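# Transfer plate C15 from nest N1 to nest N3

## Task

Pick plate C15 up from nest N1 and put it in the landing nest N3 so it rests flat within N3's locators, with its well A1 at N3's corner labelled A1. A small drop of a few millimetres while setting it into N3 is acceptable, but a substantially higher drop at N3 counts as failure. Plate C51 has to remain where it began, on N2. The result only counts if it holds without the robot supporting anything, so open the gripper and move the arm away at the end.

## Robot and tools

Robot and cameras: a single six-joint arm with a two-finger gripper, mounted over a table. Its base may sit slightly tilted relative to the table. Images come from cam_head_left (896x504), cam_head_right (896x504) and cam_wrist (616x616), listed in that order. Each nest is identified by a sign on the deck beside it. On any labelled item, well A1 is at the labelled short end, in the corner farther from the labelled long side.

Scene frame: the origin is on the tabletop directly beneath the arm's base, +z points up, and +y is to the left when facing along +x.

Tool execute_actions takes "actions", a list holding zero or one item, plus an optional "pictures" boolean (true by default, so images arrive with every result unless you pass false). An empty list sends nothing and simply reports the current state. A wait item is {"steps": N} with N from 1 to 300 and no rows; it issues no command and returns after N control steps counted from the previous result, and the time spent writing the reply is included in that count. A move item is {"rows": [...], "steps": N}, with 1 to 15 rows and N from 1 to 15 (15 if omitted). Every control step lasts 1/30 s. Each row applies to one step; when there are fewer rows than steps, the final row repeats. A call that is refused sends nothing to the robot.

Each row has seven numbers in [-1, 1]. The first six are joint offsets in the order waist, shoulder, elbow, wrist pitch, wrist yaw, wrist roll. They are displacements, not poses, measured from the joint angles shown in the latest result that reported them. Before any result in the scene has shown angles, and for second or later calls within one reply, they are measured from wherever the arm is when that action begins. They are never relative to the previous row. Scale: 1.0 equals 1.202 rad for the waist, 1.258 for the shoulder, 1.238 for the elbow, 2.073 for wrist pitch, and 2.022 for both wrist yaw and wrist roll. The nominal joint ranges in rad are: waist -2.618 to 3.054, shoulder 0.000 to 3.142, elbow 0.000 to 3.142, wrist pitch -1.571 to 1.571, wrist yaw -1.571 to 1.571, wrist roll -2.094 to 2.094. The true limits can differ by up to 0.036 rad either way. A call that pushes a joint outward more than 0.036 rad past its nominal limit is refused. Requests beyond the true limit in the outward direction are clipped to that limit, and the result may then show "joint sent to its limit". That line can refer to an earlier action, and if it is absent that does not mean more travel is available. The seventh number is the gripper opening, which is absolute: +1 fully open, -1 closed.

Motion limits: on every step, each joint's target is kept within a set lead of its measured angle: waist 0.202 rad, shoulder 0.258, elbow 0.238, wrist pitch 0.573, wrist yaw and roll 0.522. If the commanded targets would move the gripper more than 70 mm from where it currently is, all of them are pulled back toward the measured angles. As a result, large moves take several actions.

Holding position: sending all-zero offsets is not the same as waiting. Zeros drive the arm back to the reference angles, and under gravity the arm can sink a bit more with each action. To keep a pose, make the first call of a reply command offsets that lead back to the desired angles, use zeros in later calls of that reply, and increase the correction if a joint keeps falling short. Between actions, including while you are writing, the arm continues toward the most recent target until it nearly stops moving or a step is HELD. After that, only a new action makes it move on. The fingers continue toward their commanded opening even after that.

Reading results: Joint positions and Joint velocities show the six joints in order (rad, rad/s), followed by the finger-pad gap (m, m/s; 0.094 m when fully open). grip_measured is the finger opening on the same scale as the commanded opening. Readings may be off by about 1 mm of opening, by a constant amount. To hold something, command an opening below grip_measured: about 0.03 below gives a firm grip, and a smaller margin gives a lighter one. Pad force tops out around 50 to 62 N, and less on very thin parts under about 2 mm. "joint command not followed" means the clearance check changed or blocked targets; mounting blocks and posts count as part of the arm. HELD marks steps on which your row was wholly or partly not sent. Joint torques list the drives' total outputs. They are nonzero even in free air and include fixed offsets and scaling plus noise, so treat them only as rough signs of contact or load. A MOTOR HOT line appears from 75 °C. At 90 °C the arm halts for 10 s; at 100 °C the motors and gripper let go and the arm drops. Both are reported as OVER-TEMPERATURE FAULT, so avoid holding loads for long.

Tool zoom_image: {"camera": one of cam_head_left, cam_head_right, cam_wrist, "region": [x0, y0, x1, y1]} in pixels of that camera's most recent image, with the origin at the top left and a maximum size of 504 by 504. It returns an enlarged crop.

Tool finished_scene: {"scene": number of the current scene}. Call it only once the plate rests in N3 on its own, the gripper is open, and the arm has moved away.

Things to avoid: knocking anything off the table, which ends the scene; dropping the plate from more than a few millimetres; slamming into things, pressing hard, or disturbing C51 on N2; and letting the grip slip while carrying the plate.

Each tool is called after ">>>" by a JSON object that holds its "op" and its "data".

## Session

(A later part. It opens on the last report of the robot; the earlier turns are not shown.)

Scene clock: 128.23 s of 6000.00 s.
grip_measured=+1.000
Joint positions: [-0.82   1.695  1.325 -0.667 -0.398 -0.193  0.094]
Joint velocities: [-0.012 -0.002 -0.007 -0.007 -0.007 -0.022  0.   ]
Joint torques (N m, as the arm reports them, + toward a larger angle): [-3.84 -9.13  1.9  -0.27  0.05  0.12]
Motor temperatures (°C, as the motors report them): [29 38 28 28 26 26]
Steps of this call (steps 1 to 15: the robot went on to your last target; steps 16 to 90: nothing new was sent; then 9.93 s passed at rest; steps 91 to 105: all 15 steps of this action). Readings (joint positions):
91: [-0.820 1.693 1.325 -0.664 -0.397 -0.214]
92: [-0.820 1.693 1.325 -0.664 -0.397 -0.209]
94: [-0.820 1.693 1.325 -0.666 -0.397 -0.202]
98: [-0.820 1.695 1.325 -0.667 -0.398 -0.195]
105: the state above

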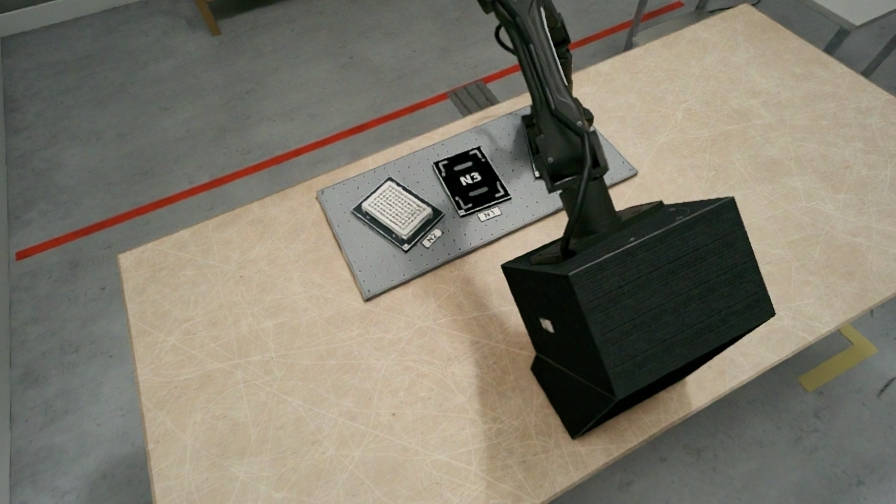

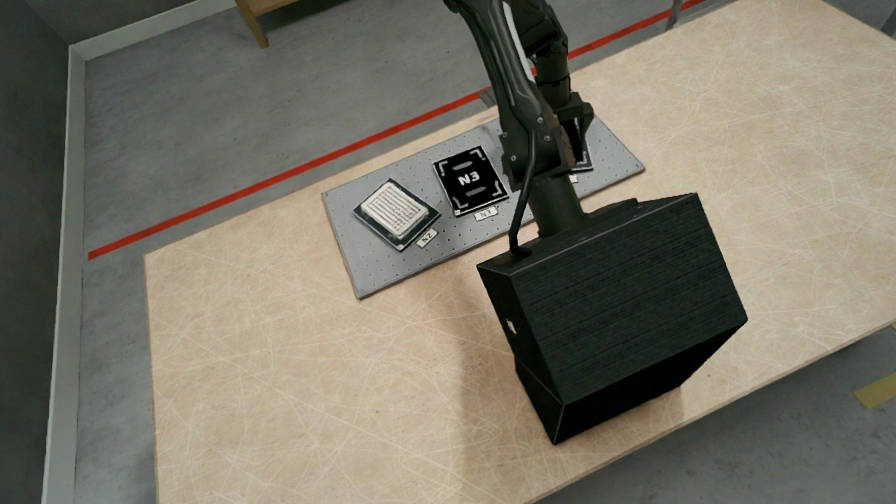

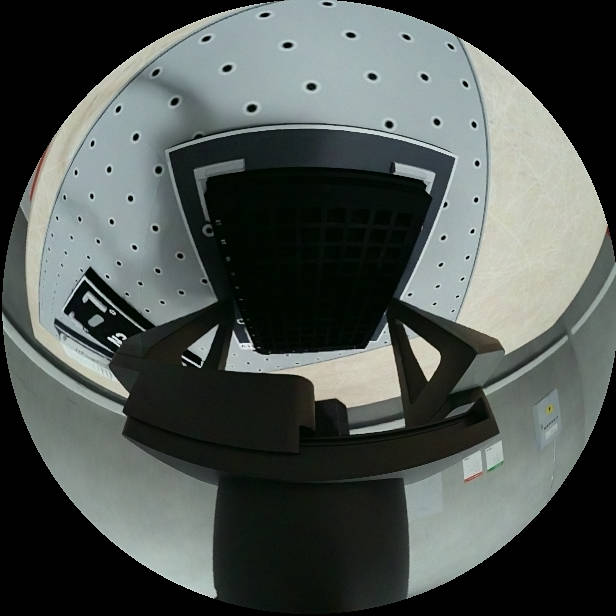

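>>> {"op": "execute_actions", "data": {"actions": [{"rows":[[0,-0.004,0,0,0,0,0.9],[0,-0.004,0,0,0,0,0.85],[0,-0.004,0,0,0,0,0.8],[0,-0.004,0,0,0,0,0.75],[0,-0.004,0,0,0,0,0.69]],"steps":15}]}}

Scene clock: 135.17 s of 6000.00 s.
grip_measured=+0.724
Joint positions: [-0.819  1.695  1.325 -0.668 -0.39  -0.192  0.081]
Joint velocities: [ 0.002 -0.012 -0.012 -0.007 -0.11  -0.095 -0.   ]
Joint torques (N m, as the arm reports them, + toward a larger angle): [ -3.54 -10.66   2.65  -0.45  -0.05  -0.03]
Motor temperatures (°C, as the motors report them): [29 38 28 28 26 26]
Steps of this call (steps 1 to 15: the robot went on to your last target; steps 16 to 90: nothing new was sent; then 3.43 s passed at rest; steps 91 to 105: all 15 steps of this action). Readings (joint positions):
91: [-0.820 1.695 1.325 -0.668 -0.399 -0.192]
92: [-0.820 1.695 1.325 -0.668 -0.400 -0.192]
94: [-0.819 1.695 1.325 -0.668 -0.393 -0.192]
98: [-0.819 1.695 1.325 -0.668 -0.390 -0.192]
105: the state above

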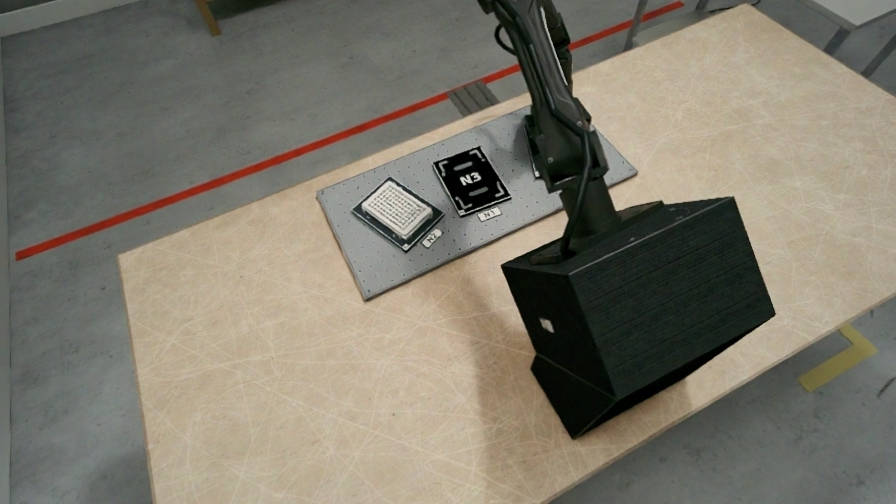

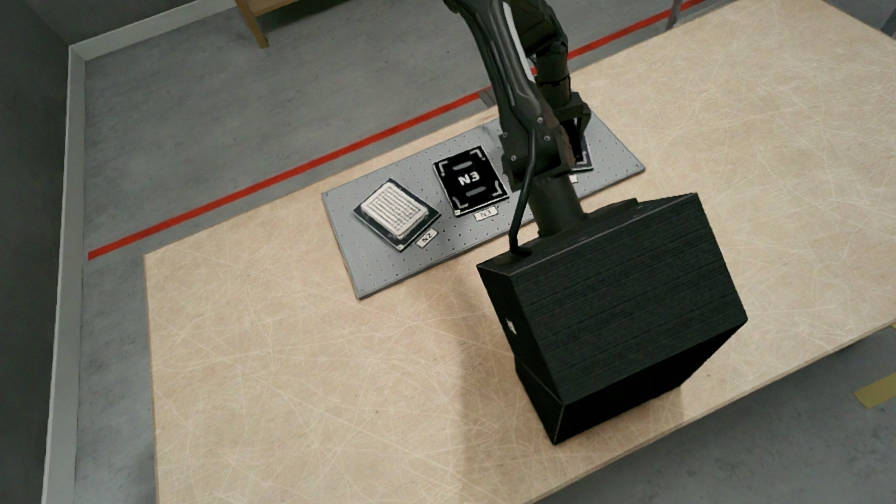

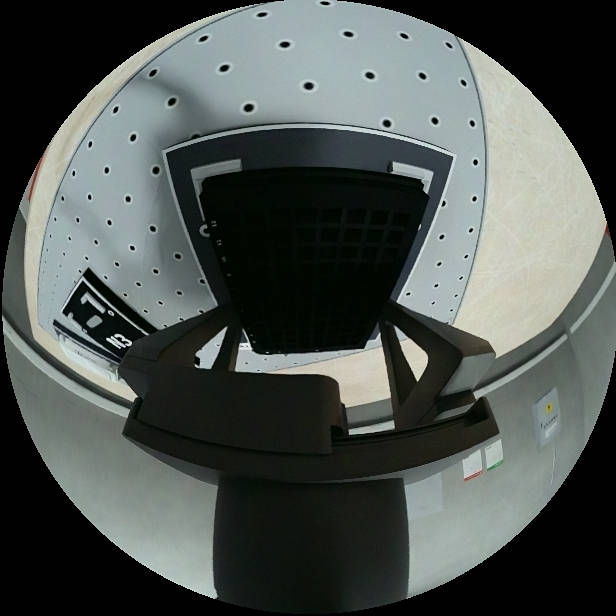

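>>> {"op": "execute_actions", "data": {"actions": [{"rows":[[-0.01,-0.03,0.01,-0.015,0,0,0.69],[-0.01,-0.03,0.01,-0.015,0,0,0.69],[-0.025,-0.05,0.02,-0.035,-0.008,0,0.69],[-0.025,-0.05,0.02,-0.035,-0.008,0,0.69],[-0.045,-0.07,0.03,-0.053,-0.014,0,0.69],[-0.045,-0.07,0.03,-0.053,-0.014,0,0.69],[-0.062,-0.093,0.038,-0.072,-0.02,0,0.69]]}]}}

Scene clock: 159.50 s of 6000.00 s.
grip_measured=+0.724
Joint positions: [-0.879  1.587  1.358 -0.786 -0.422 -0.192  0.081]
Joint velocities: [ 0.002 -0.007 -0.002 -0.095  0.022 -0.007  0.   ]
Joint torques (N m, as the arm reports them, + toward a larger angle): [ -4.48 -11.33   4.09  -0.57  -0.04  -0.01]
Motor temperatures (°C, as the motors report them): [29 39 28 28 26 26]
Steps of this call (steps 1 to 15: the robot went on to your last target; steps 16 to 90: nothing new was sent; then 20.83 s passed at rest; steps 91 to 105: all 15 steps of this action). Readings (joint positions):
91: [-0.819 1.693 1.325 -0.668 -0.390 -0.192]
92: [-0.819 1.692 1.325 -0.670 -0.388 -0.192]
94: [-0.823 1.681 1.325 -0.685 -0.388 -0.192]
98: [-0.854 1.631 1.335 -0.749 -0.408 -0.192]
105: the state above

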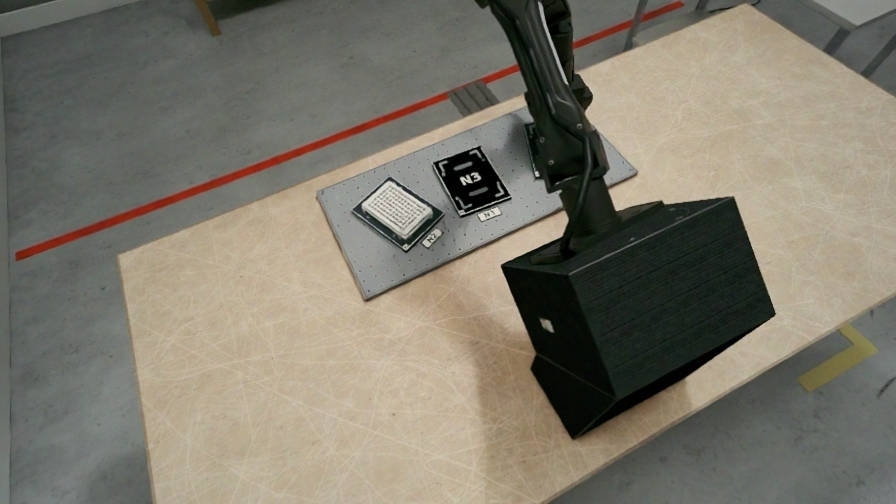

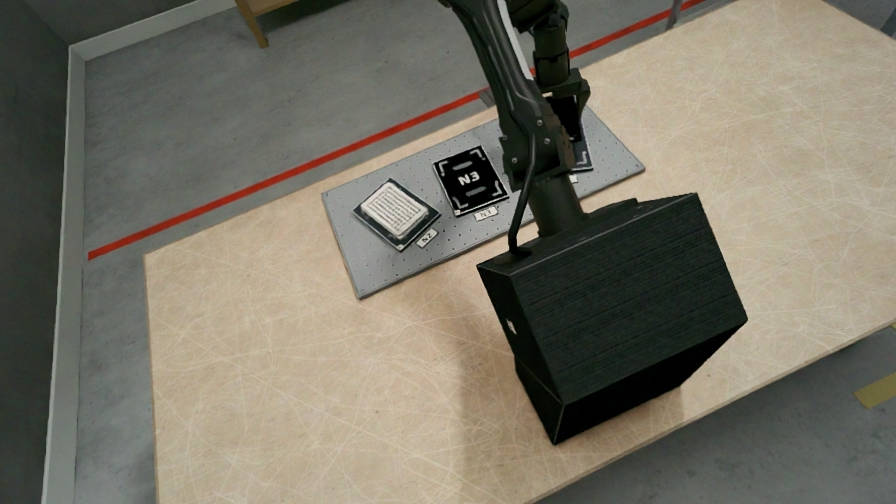

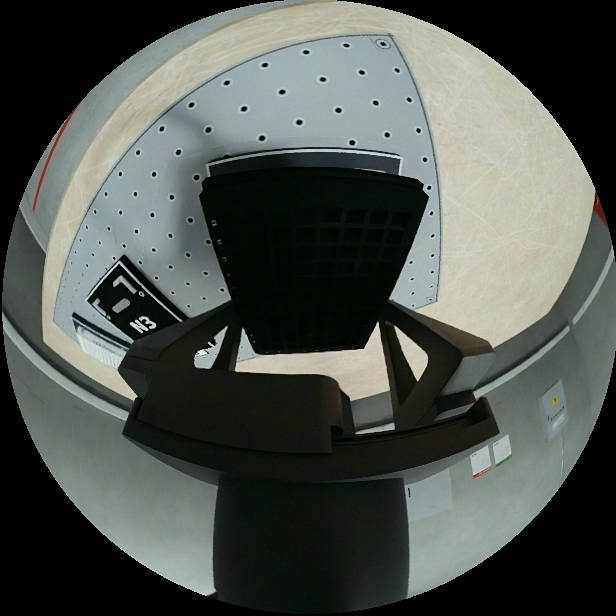

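>>> {"op": "execute_actions", "data": {"actions": [{"rows":[[0.04,-0.03,-0.015,0,0.015,0.007,0.69],[0.08,-0.05,-0.03,0.004,0.03,0.014,0.69],[0.12,-0.07,-0.045,0.008,0.045,0.02,0.69],[0.16,-0.09,-0.06,0.012,0.06,0.027,0.69],[0.2,-0.105,-0.075,0.016,0.075,0.034,0.69],[0.24,-0.12,-0.09,0.02,0.09,0.04,0.69],[0.28,-0.135,-0.105,0.023,0.1,0.047,0.69],[0.31,-0.145,-0.115,0.025,0.105,0.05,0.69]]}]}}

>>> {"op": "execute_actions", "data": {"actions": [{"rows":[[0.04,-0.015,-0.015,0.003,0.015,0.007,0.69],[0.08,-0.03,-0.03,0.006,0.03,0.014,0.69],[0.12,-0.045,-0.045,0.009,0.045,0.02,0.69],[0.16,-0.06,-0.06,0.012,0.06,0.027,0.69],[0.2,-0.075,-0.075,0.015,0.075,0.034,0.69],[0.24,-0.09,-0.09,0.018,0.09,0.04,0.69],[0.28,-0.1,-0.105,0.021,0.1,0.047,0.69],[0.3,-0.105,-0.115,0.023,0.105,0.05,0.69]]}]}}

>>> {"op": "execute_actions", "data": {"actions": [{"rows":[[0,0,0,0,0,0,0.69]],"steps":6}]}}

>>> {"op": "zoom_image", "data": {"camera": "cam_head_left", "region": [390, 90, 570, 230]}}

Scene clock: 176.13 s of 6000.00 s.
grip_measured=+0.724
Joint positions: [-0.49   1.421  1.231 -0.752 -0.243 -0.106  0.081]
Joint velocities: [-0.095  0.002 -0.002  0.037  0.212  0.066 -0.   ]
Joint torques (N m, as the arm reports them, + toward a larger angle): [ -1.9  -12.22   2.15  -0.22  -0.01  -0.01]
Motor temperatures (°C, as the motors report them): [29 39 29 28 26 26]
Steps of this call (steps 1 to 30: the robot went on to your last target; steps 31 to 90: nothing new was sent; then 13.13 s passed at rest; steps 91 to 105: all 15 steps of this action). Readings (joint positions):
91: [-0.874 1.586 1.358 -0.804 -0.420 -0.190]
92: [-0.860 1.581 1.352 -0.797 -0.405 -0.186]
94: [-0.794 1.552 1.324 -0.783 -0.366 -0.172]
98: [-0.577 1.465 1.254 -0.761 -0.293 -0.136]
105: the state above

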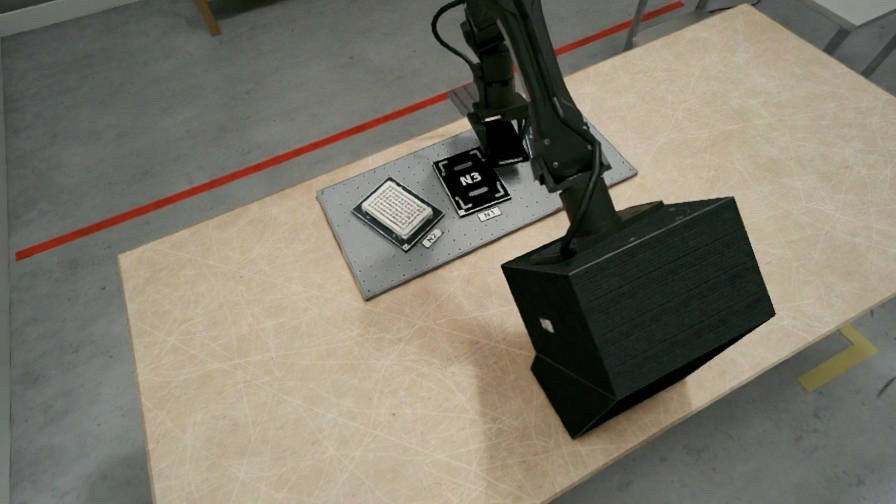

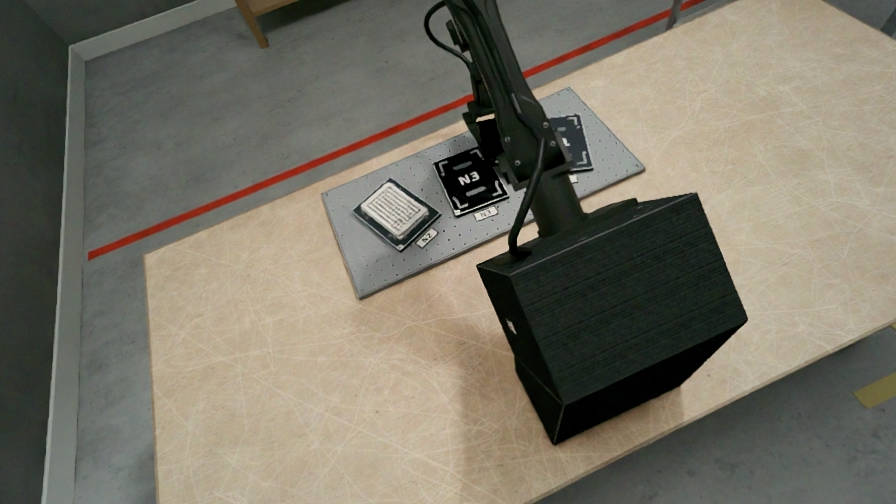

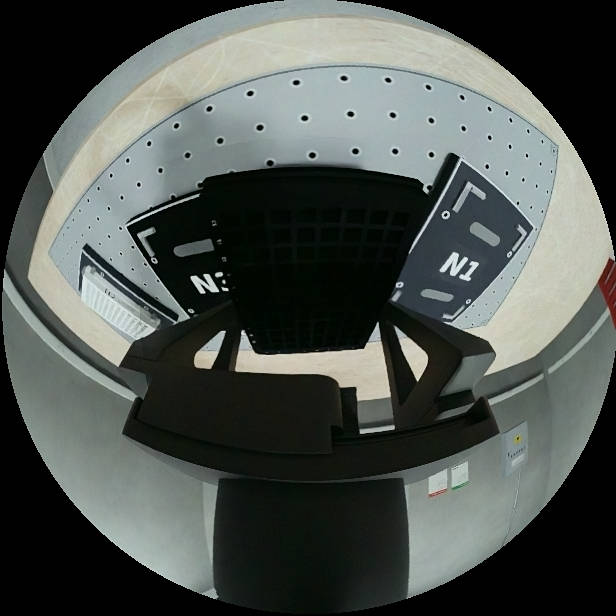

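Scene clock: 176.63 s of 6000.00 s.
grip_measured=+0.724
Joint positions: [-0.121  1.312  1.099 -0.721 -0.059 -0.018  0.081]
Joint velocities: [-0.002 -0.007 -0.022 -0.095  0.154  0.081 -0.   ]
Joint torques (N m, as the arm reports them, + toward a larger angle): [ -0.14 -12.35   2.28  -0.34  -0.11   0.01]
Motor temperatures (°C, as the motors report them): [29 39 29 28 26 26]
Steps of this call (steps 1 to 15: all 15 steps of this action). Readings (joint positions):
1: [-0.488 1.421 1.231 -0.752 -0.234 -0.103]
2: [-0.474 1.420 1.228 -0.749 -0.220 -0.099]
4: [-0.406 1.404 1.203 -0.736 -0.184 -0.085]
8: [-0.194 1.340 1.127 -0.725 -0.113 -0.049]
15: the state above

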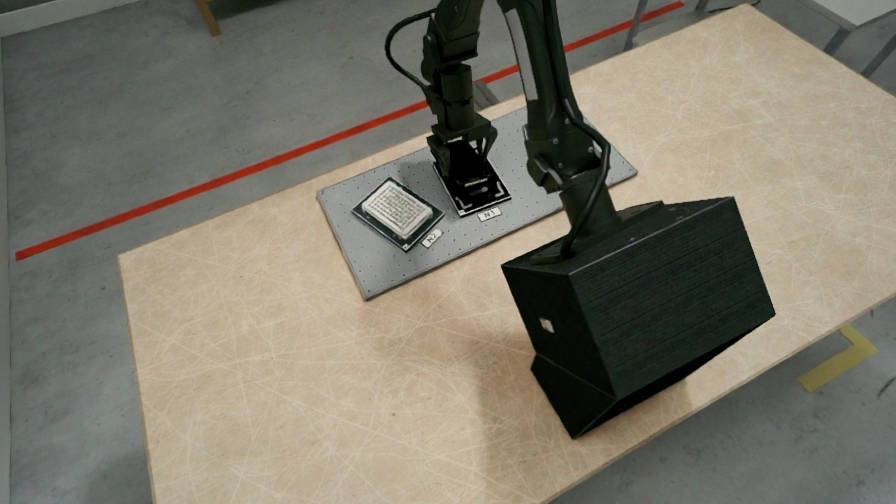

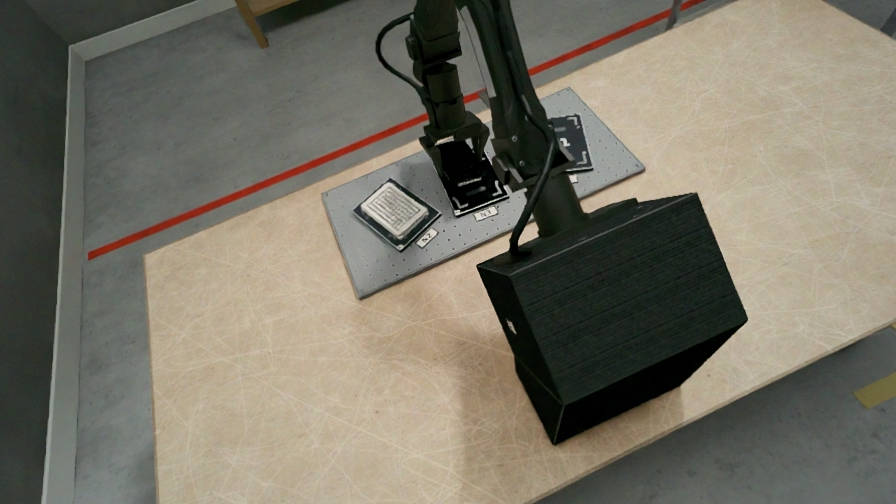

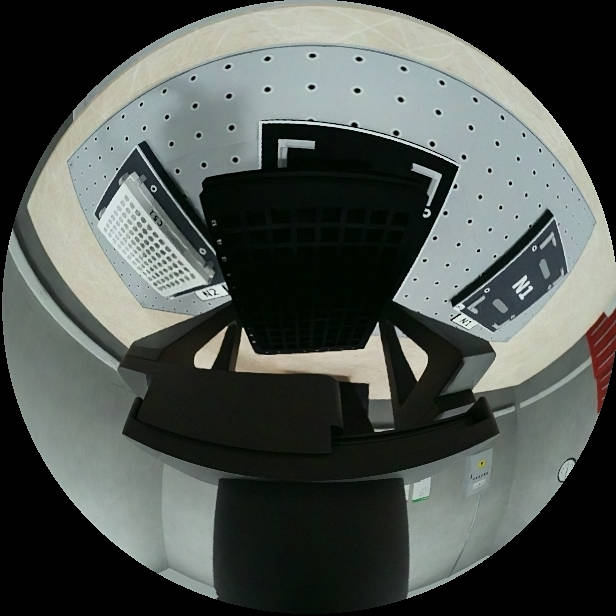

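Scene clock: 176.83 s of 6000.00 s.
grip_measured=+0.724
Joint positions: [-0.121  1.312  1.099 -0.721 -0.057 -0.017  0.081]
Joint velocities: [ 0.002 -0.007 -0.007 -0.007 -0.051 -0.051  0.002]
Joint torques (N m, as the arm reports them, + toward a larger angle): [  0.21 -10.25   3.28  -0.45  -0.08   0.03]
Motor temperatures (°C, as the motors report them): [29 39 29 28 26 26]
Steps of this call (steps 1 to 6: all 6 steps of this action). Readings (joint positions):
1: [-0.121 1.312 1.099 -0.721 -0.057 -0.017]
2: [-0.121 1.312 1.099 -0.721 -0.057 -0.017]
4: [-0.121 1.312 1.099 -0.721 -0.057 -0.017]
6: the state above

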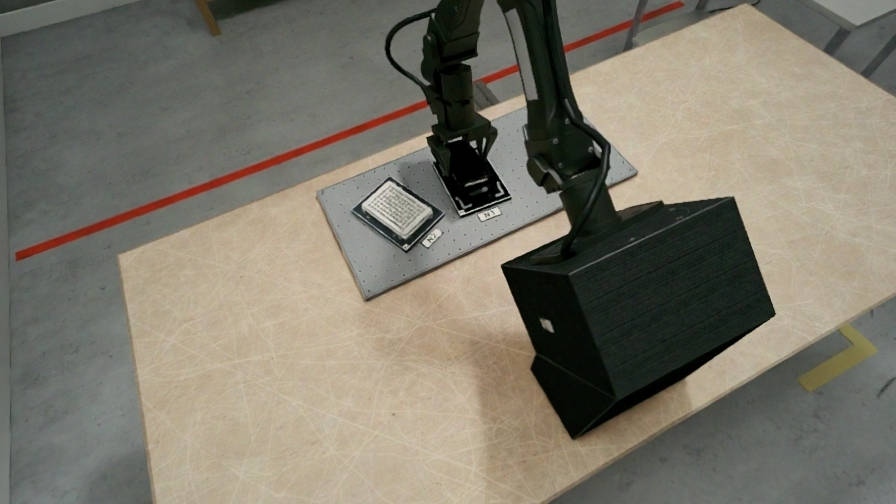

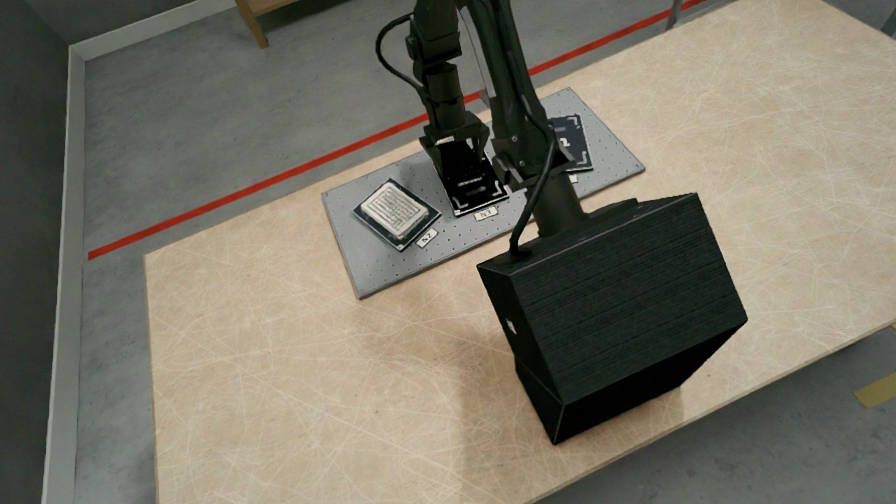

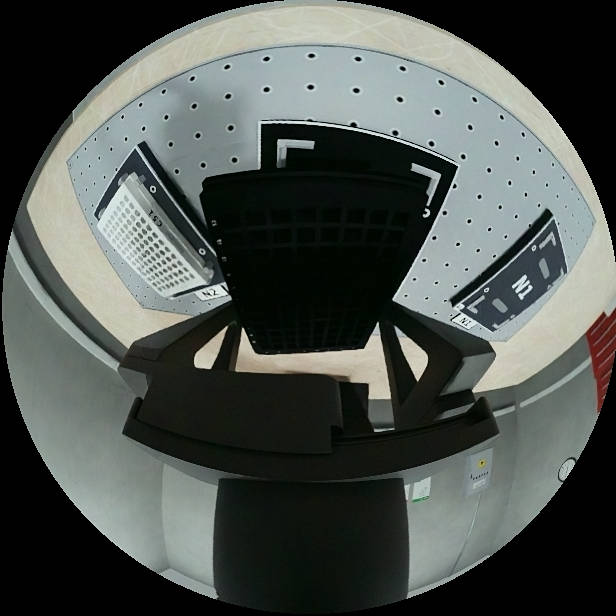

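Region (390, 90, 570, 230) of cam_head_left's 896x504 image, scaled by 2.800, with more detail than that image has.

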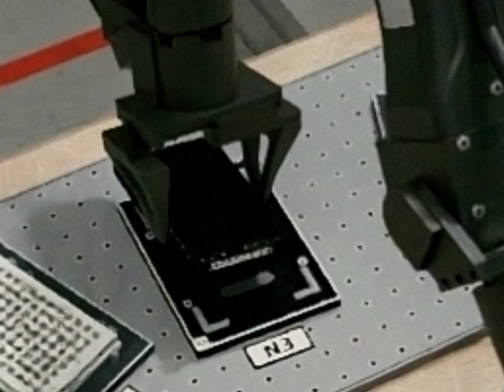

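>>> {"op": "execute_actions", "data": {"actions": [{"rows":[[-0.03,0.01,0.025,0,0,0.014,0.69],[-0.03,0.01,0.025,0,0,0.014,0.69],[-0.06,0.02,0.05,-0.005,0,0.028,0.69],[-0.06,0.02,0.05,-0.005,0,0.028,0.69],[-0.092,0.03,0.072,-0.01,0,0.042,0.69]]}]}}

>>> {"op": "zoom_image", "data": {"camera": "cam_head_left", "region": [390, 90, 570, 230]}}

Scene clock: 185.57 s of 6000.00 s.
grip_measured=+0.724
Joint positions: [-0.229  1.348  1.168 -0.733 -0.055  0.058  0.081]
Joint velocities: [ 0.012  0.002 -0.002 -0.037  0.037 -0.037  0.001]
Joint torques (N m, as the arm reports them, + toward a larger angle): [ -0.3  -10.43   4.96  -0.61  -0.02   0.06]
Motor temperatures (°C, as the motors report them): [29 39 29 28 26 26]
Steps of this call (steps 1 to 15: the robot went on to your last target; steps 16 to 90: nothing new was sent; then 5.23 s passed at rest; steps 91 to 105: all 15 steps of this action). Readings (joint positions):
91: [-0.124 1.313 1.099 -0.721 -0.058 -0.014]
92: [-0.130 1.315 1.101 -0.721 -0.058 -0.010]
94: [-0.156 1.326 1.116 -0.728 -0.060 0.004]
98: [-0.222 1.348 1.161 -0.732 -0.057 0.039]
105: the state above

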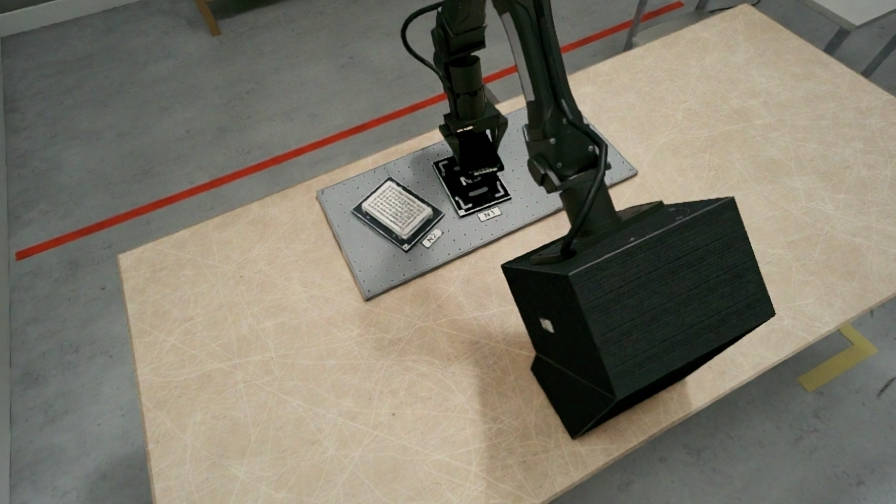

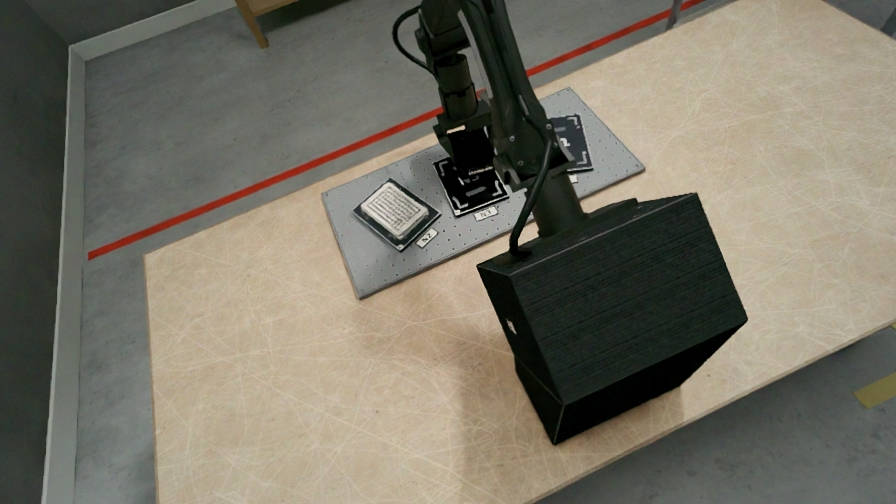

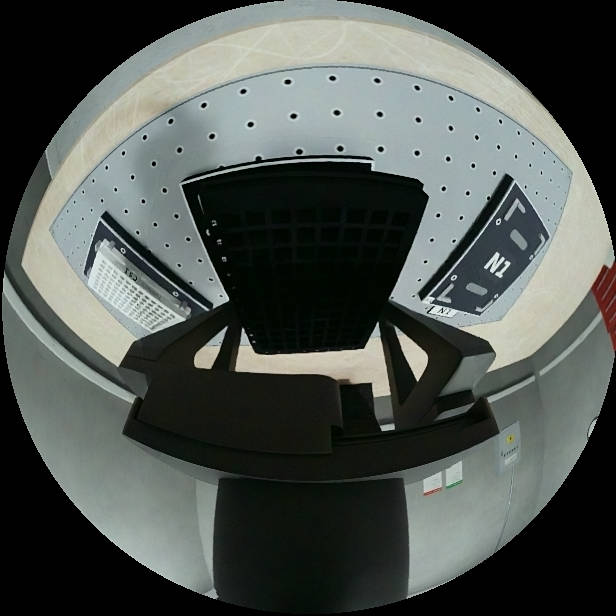

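Region (390, 90, 570, 230) of cam_head_left's 896x504 image, scaled by 2.800, with more detail than that image has.

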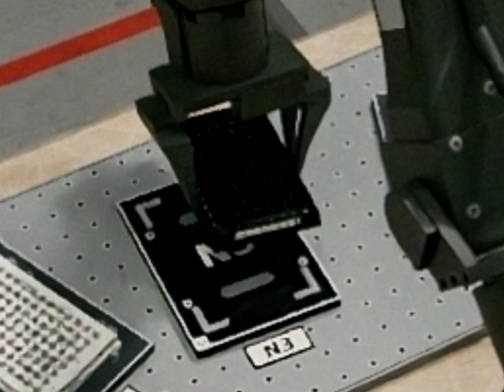

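>>> {"op": "execute_actions", "data": {"actions": [{"rows":[[0.015,0,0,0,0,-0.01,0.69],[0.015,0,0,0,0,-0.01,0.69],[0.035,0.01,-0.01,0.01,0,-0.018,0.69],[0.035,0.01,-0.01,0.01,0,-0.018,0.69],[0.035,0.028,-0.028,0.027,0,-0.018,0.69]]}]}}

>>> {"op": "zoom_image", "data": {"camera": "cam_wrist", "region": [150, 80, 470, 380]}}

Scene clock: 195.03 s of 6000.00 s.
grip_measured=+0.724
Joint positions: [-0.193  1.386  1.14  -0.696 -0.054  0.028  0.081]
Joint velocities: [-0.002 -0.012 -0.007  0.081 -0.037 -0.037 -0.   ]
Joint torques (N m, as the arm reports them, + toward a larger angle): [  0.35 -10.59   2.67  -0.42  -0.05  -0.03]
Motor temperatures (°C, as the motors report them): [28 39 29 28 26 26]
Steps of this call (steps 1 to 15: the robot went on to your last target; steps 16 to 90: nothing new was sent; then 5.97 s passed at rest; steps 91 to 105: all 15 steps of this action). Readings (joint positions):
91: [-0.228 1.348 1.168 -0.733 -0.055 0.060]
92: [-0.226 1.348 1.168 -0.733 -0.055 0.057]
94: [-0.214 1.350 1.168 -0.730 -0.053 0.047]
98: [-0.193 1.372 1.152 -0.702 -0.054 0.034]
105: the state above

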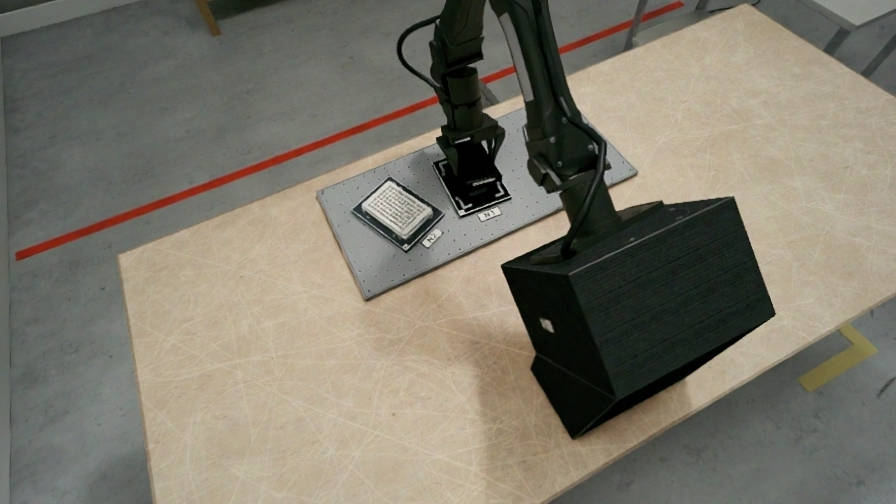

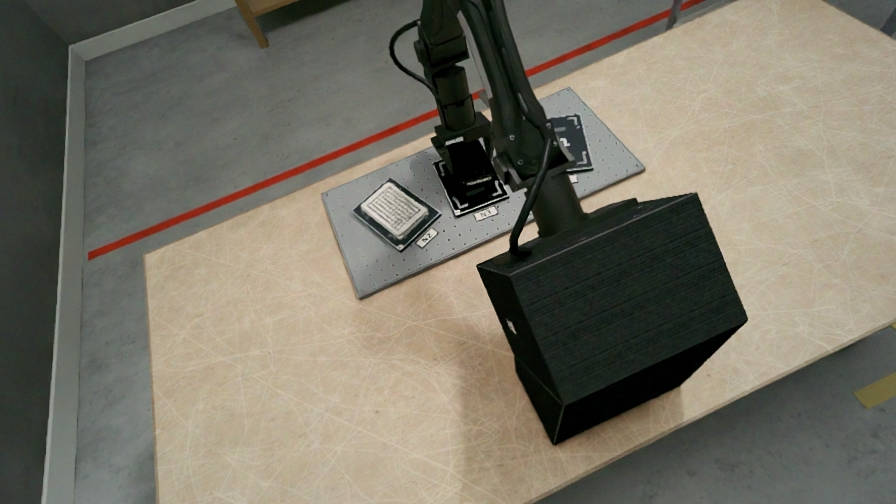

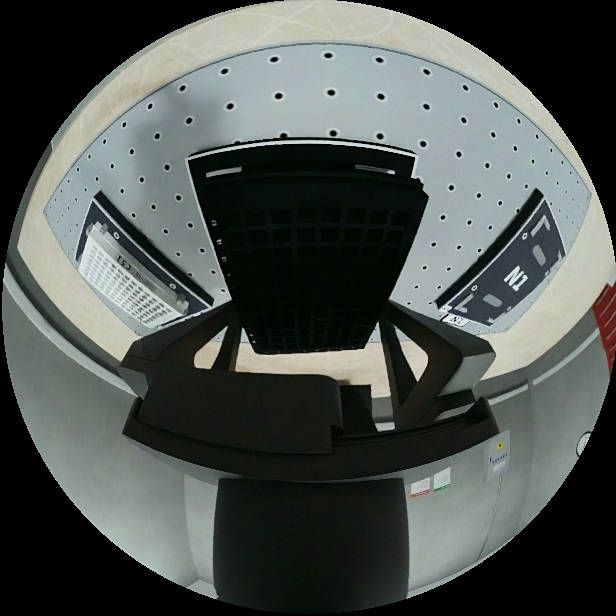

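Region (150, 80, 470, 380) of cam_wrist's 616x616 image, scaled by 1.575, with more detail than that image has; it fills the top 472 rows of this view, and the rest is white.

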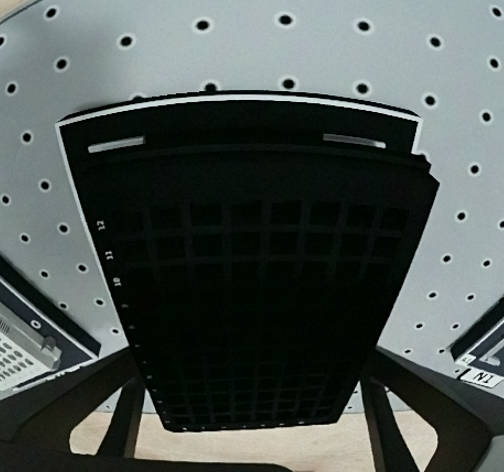

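>>> {"op": "execute_actions", "data": {"actions": [{"rows":[[0.012,0.015,0.01,0.01,0,0,0.69],[0.012,0.015,0.01,0.01,0,0,0.69],[0.025,0.03,0.02,0.02,0,0,0.69],[0.025,0.03,0.02,0.02,0,0,0.69],[0.025,0.05,0.022,0.036,0,0,0.69]]}]}}

>>> {"op": "zoom_image", "data": {"camera": "cam_wrist", "region": [150, 80, 470, 380]}}

>>> {"op": "zoom_image", "data": {"camera": "cam_head_left", "region": [390, 90, 570, 230]}}

Scene clock: 207.50 s of 6000.00 s.
grip_measured=+0.724
Joint positions: [-0.17   1.453  1.142 -0.644 -0.053  0.027  0.081]
Joint velocities: [-0.007 -0.002  0.002  0.081 -0.037 -0.022  0.   ]
Joint torques (N m, as the arm reports them, + toward a larger angle): [  1.01 -10.79   4.92  -0.33  -0.04   0.01]
Motor temperatures (°C, as the motors report them): [28 39 29 28 26 26]
Steps of this call (steps 1 to 15: the robot went on to your last target; steps 16 to 90: nothing new was sent; then 8.97 s passed at rest; steps 91 to 105: all 15 steps of this action). Readings (joint positions):
91: [-0.192 1.388 1.140 -0.690 -0.054 0.027]
92: [-0.191 1.390 1.140 -0.688 -0.054 0.027]
94: [-0.184 1.402 1.140 -0.681 -0.053 0.027]
98: [-0.170 1.444 1.142 -0.654 -0.053 0.027]
105: the state above

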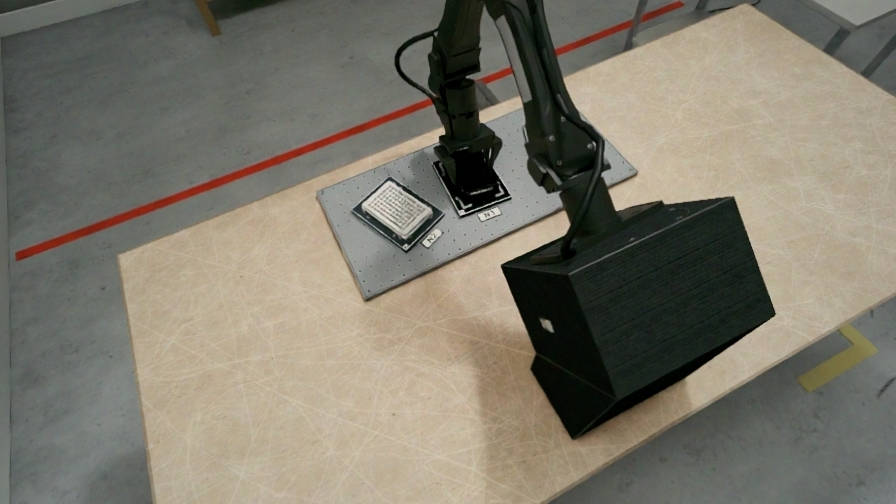

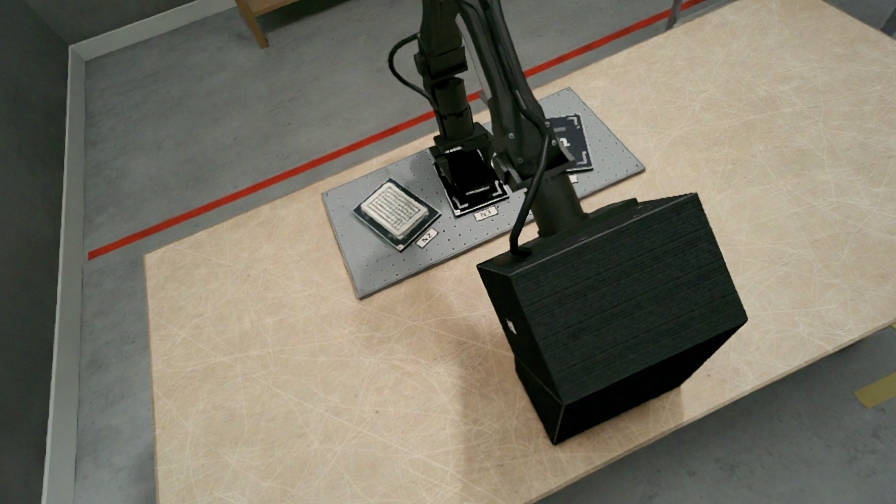

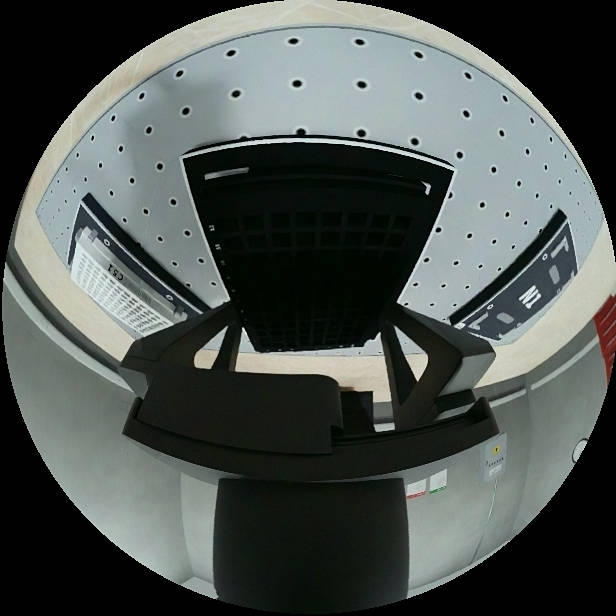

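Region (150, 80, 470, 380) of cam_wrist's 616x616 image, scaled by 1.575, with more detail than that image has; it fills the top 472 rows of this view, and the rest is white.

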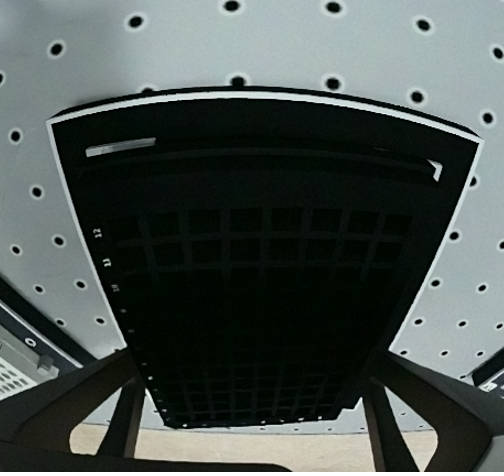

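Region (390, 90, 570, 230) of cam_head_left's 896x504 image, scaled by 2.800, with more detail than that image has.

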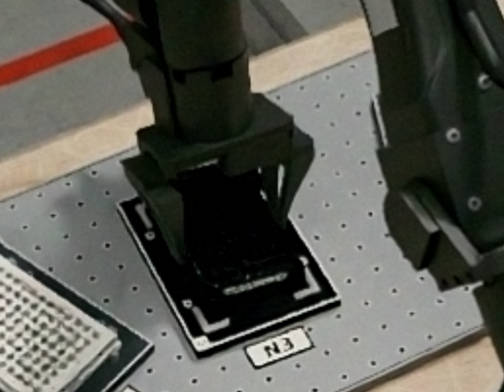

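>>> {"op": "execute_actions", "data": {"actions": [{"rows":[[-0.008,-0.008,0,-0.004,0,0.008,0.69],[-0.008,-0.008,0,-0.004,0,0.008,0.69],[-0.008,-0.008,0,-0.004,0,0.008,0.69],[-0.017,-0.008,0,-0.008,0,0.018,0.69]]}]}}

>>> {"op": "zoom_image", "data": {"camera": "cam_wrist", "region": [150, 80, 470, 380]}}

Scene clock: 219.80 s of 6000.00 s.
grip_measured=+0.724
Joint positions: [-0.175  1.453  1.142 -0.644 -0.059  0.05   0.081]
Joint velocities: [-0.017 -0.012  0.007 -0.037  0.022  0.007  0.   ]
Joint torques (N m, as the arm reports them, + toward a larger angle): [ -0.71 -11.52   2.82  -0.73  -0.06   0.12]
Motor temperatures (°C, as the motors report them): [28 40 29 28 26 26]
Steps of this call (steps 1 to 15: the robot went on to your last target; steps 16 to 90: nothing new was sent; then 8.80 s passed at rest; steps 91 to 105: all 15 steps of this action). Readings (joint positions):
91: [-0.170 1.453 1.142 -0.643 -0.053 0.029]
92: [-0.170 1.453 1.142 -0.643 -0.053 0.031]
94: [-0.171 1.453 1.142 -0.643 -0.053 0.036]
98: [-0.175 1.453 1.142 -0.644 -0.057 0.046]
105: the state above

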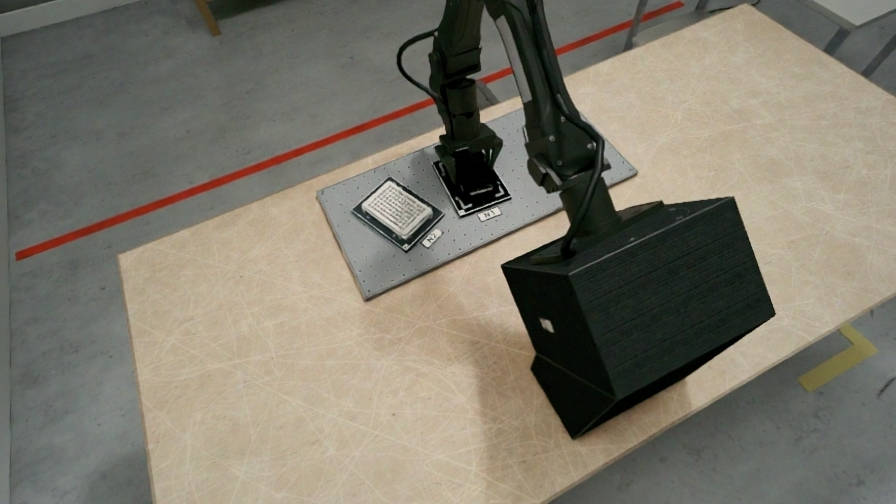

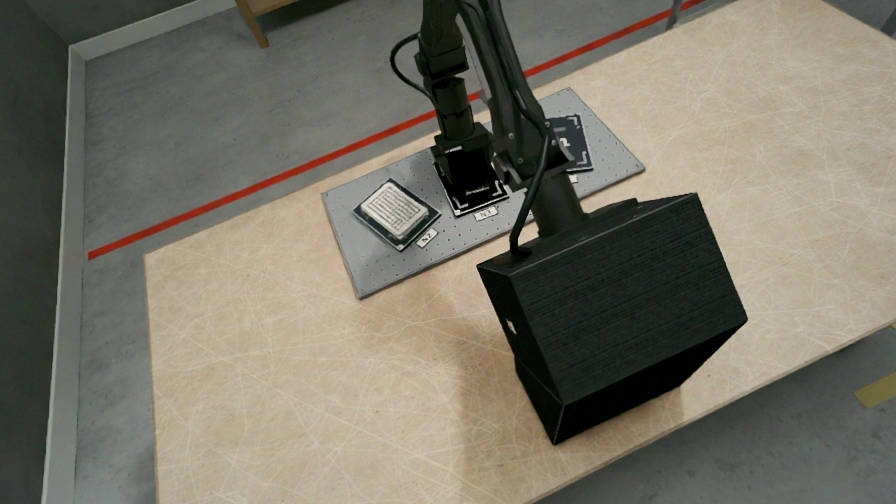

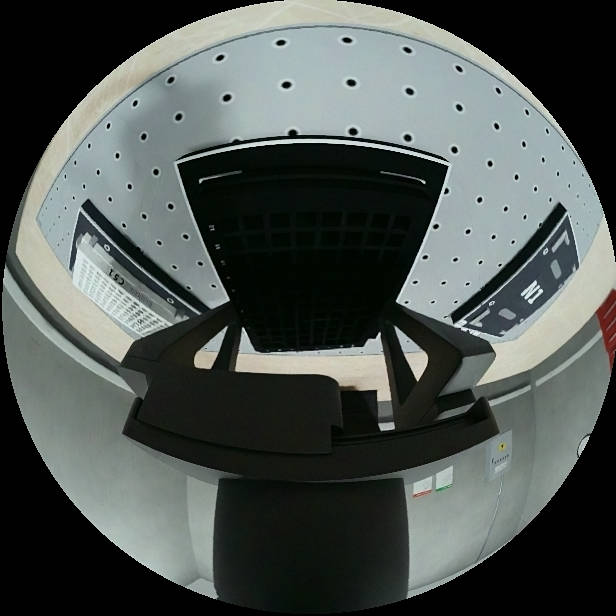

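Region (150, 80, 470, 380) of cam_wrist's 616x616 image, scaled by 1.575, with more detail than that image has; it fills the top 472 rows of this view, and the rest is white.

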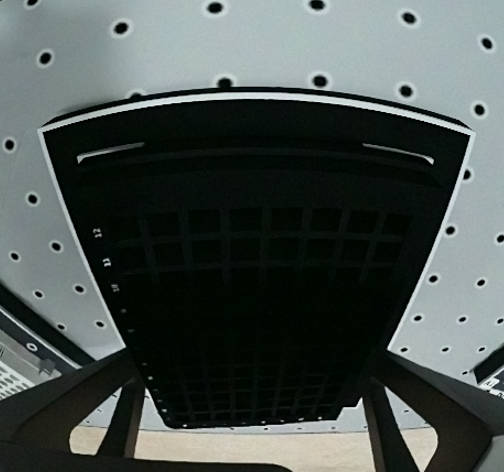

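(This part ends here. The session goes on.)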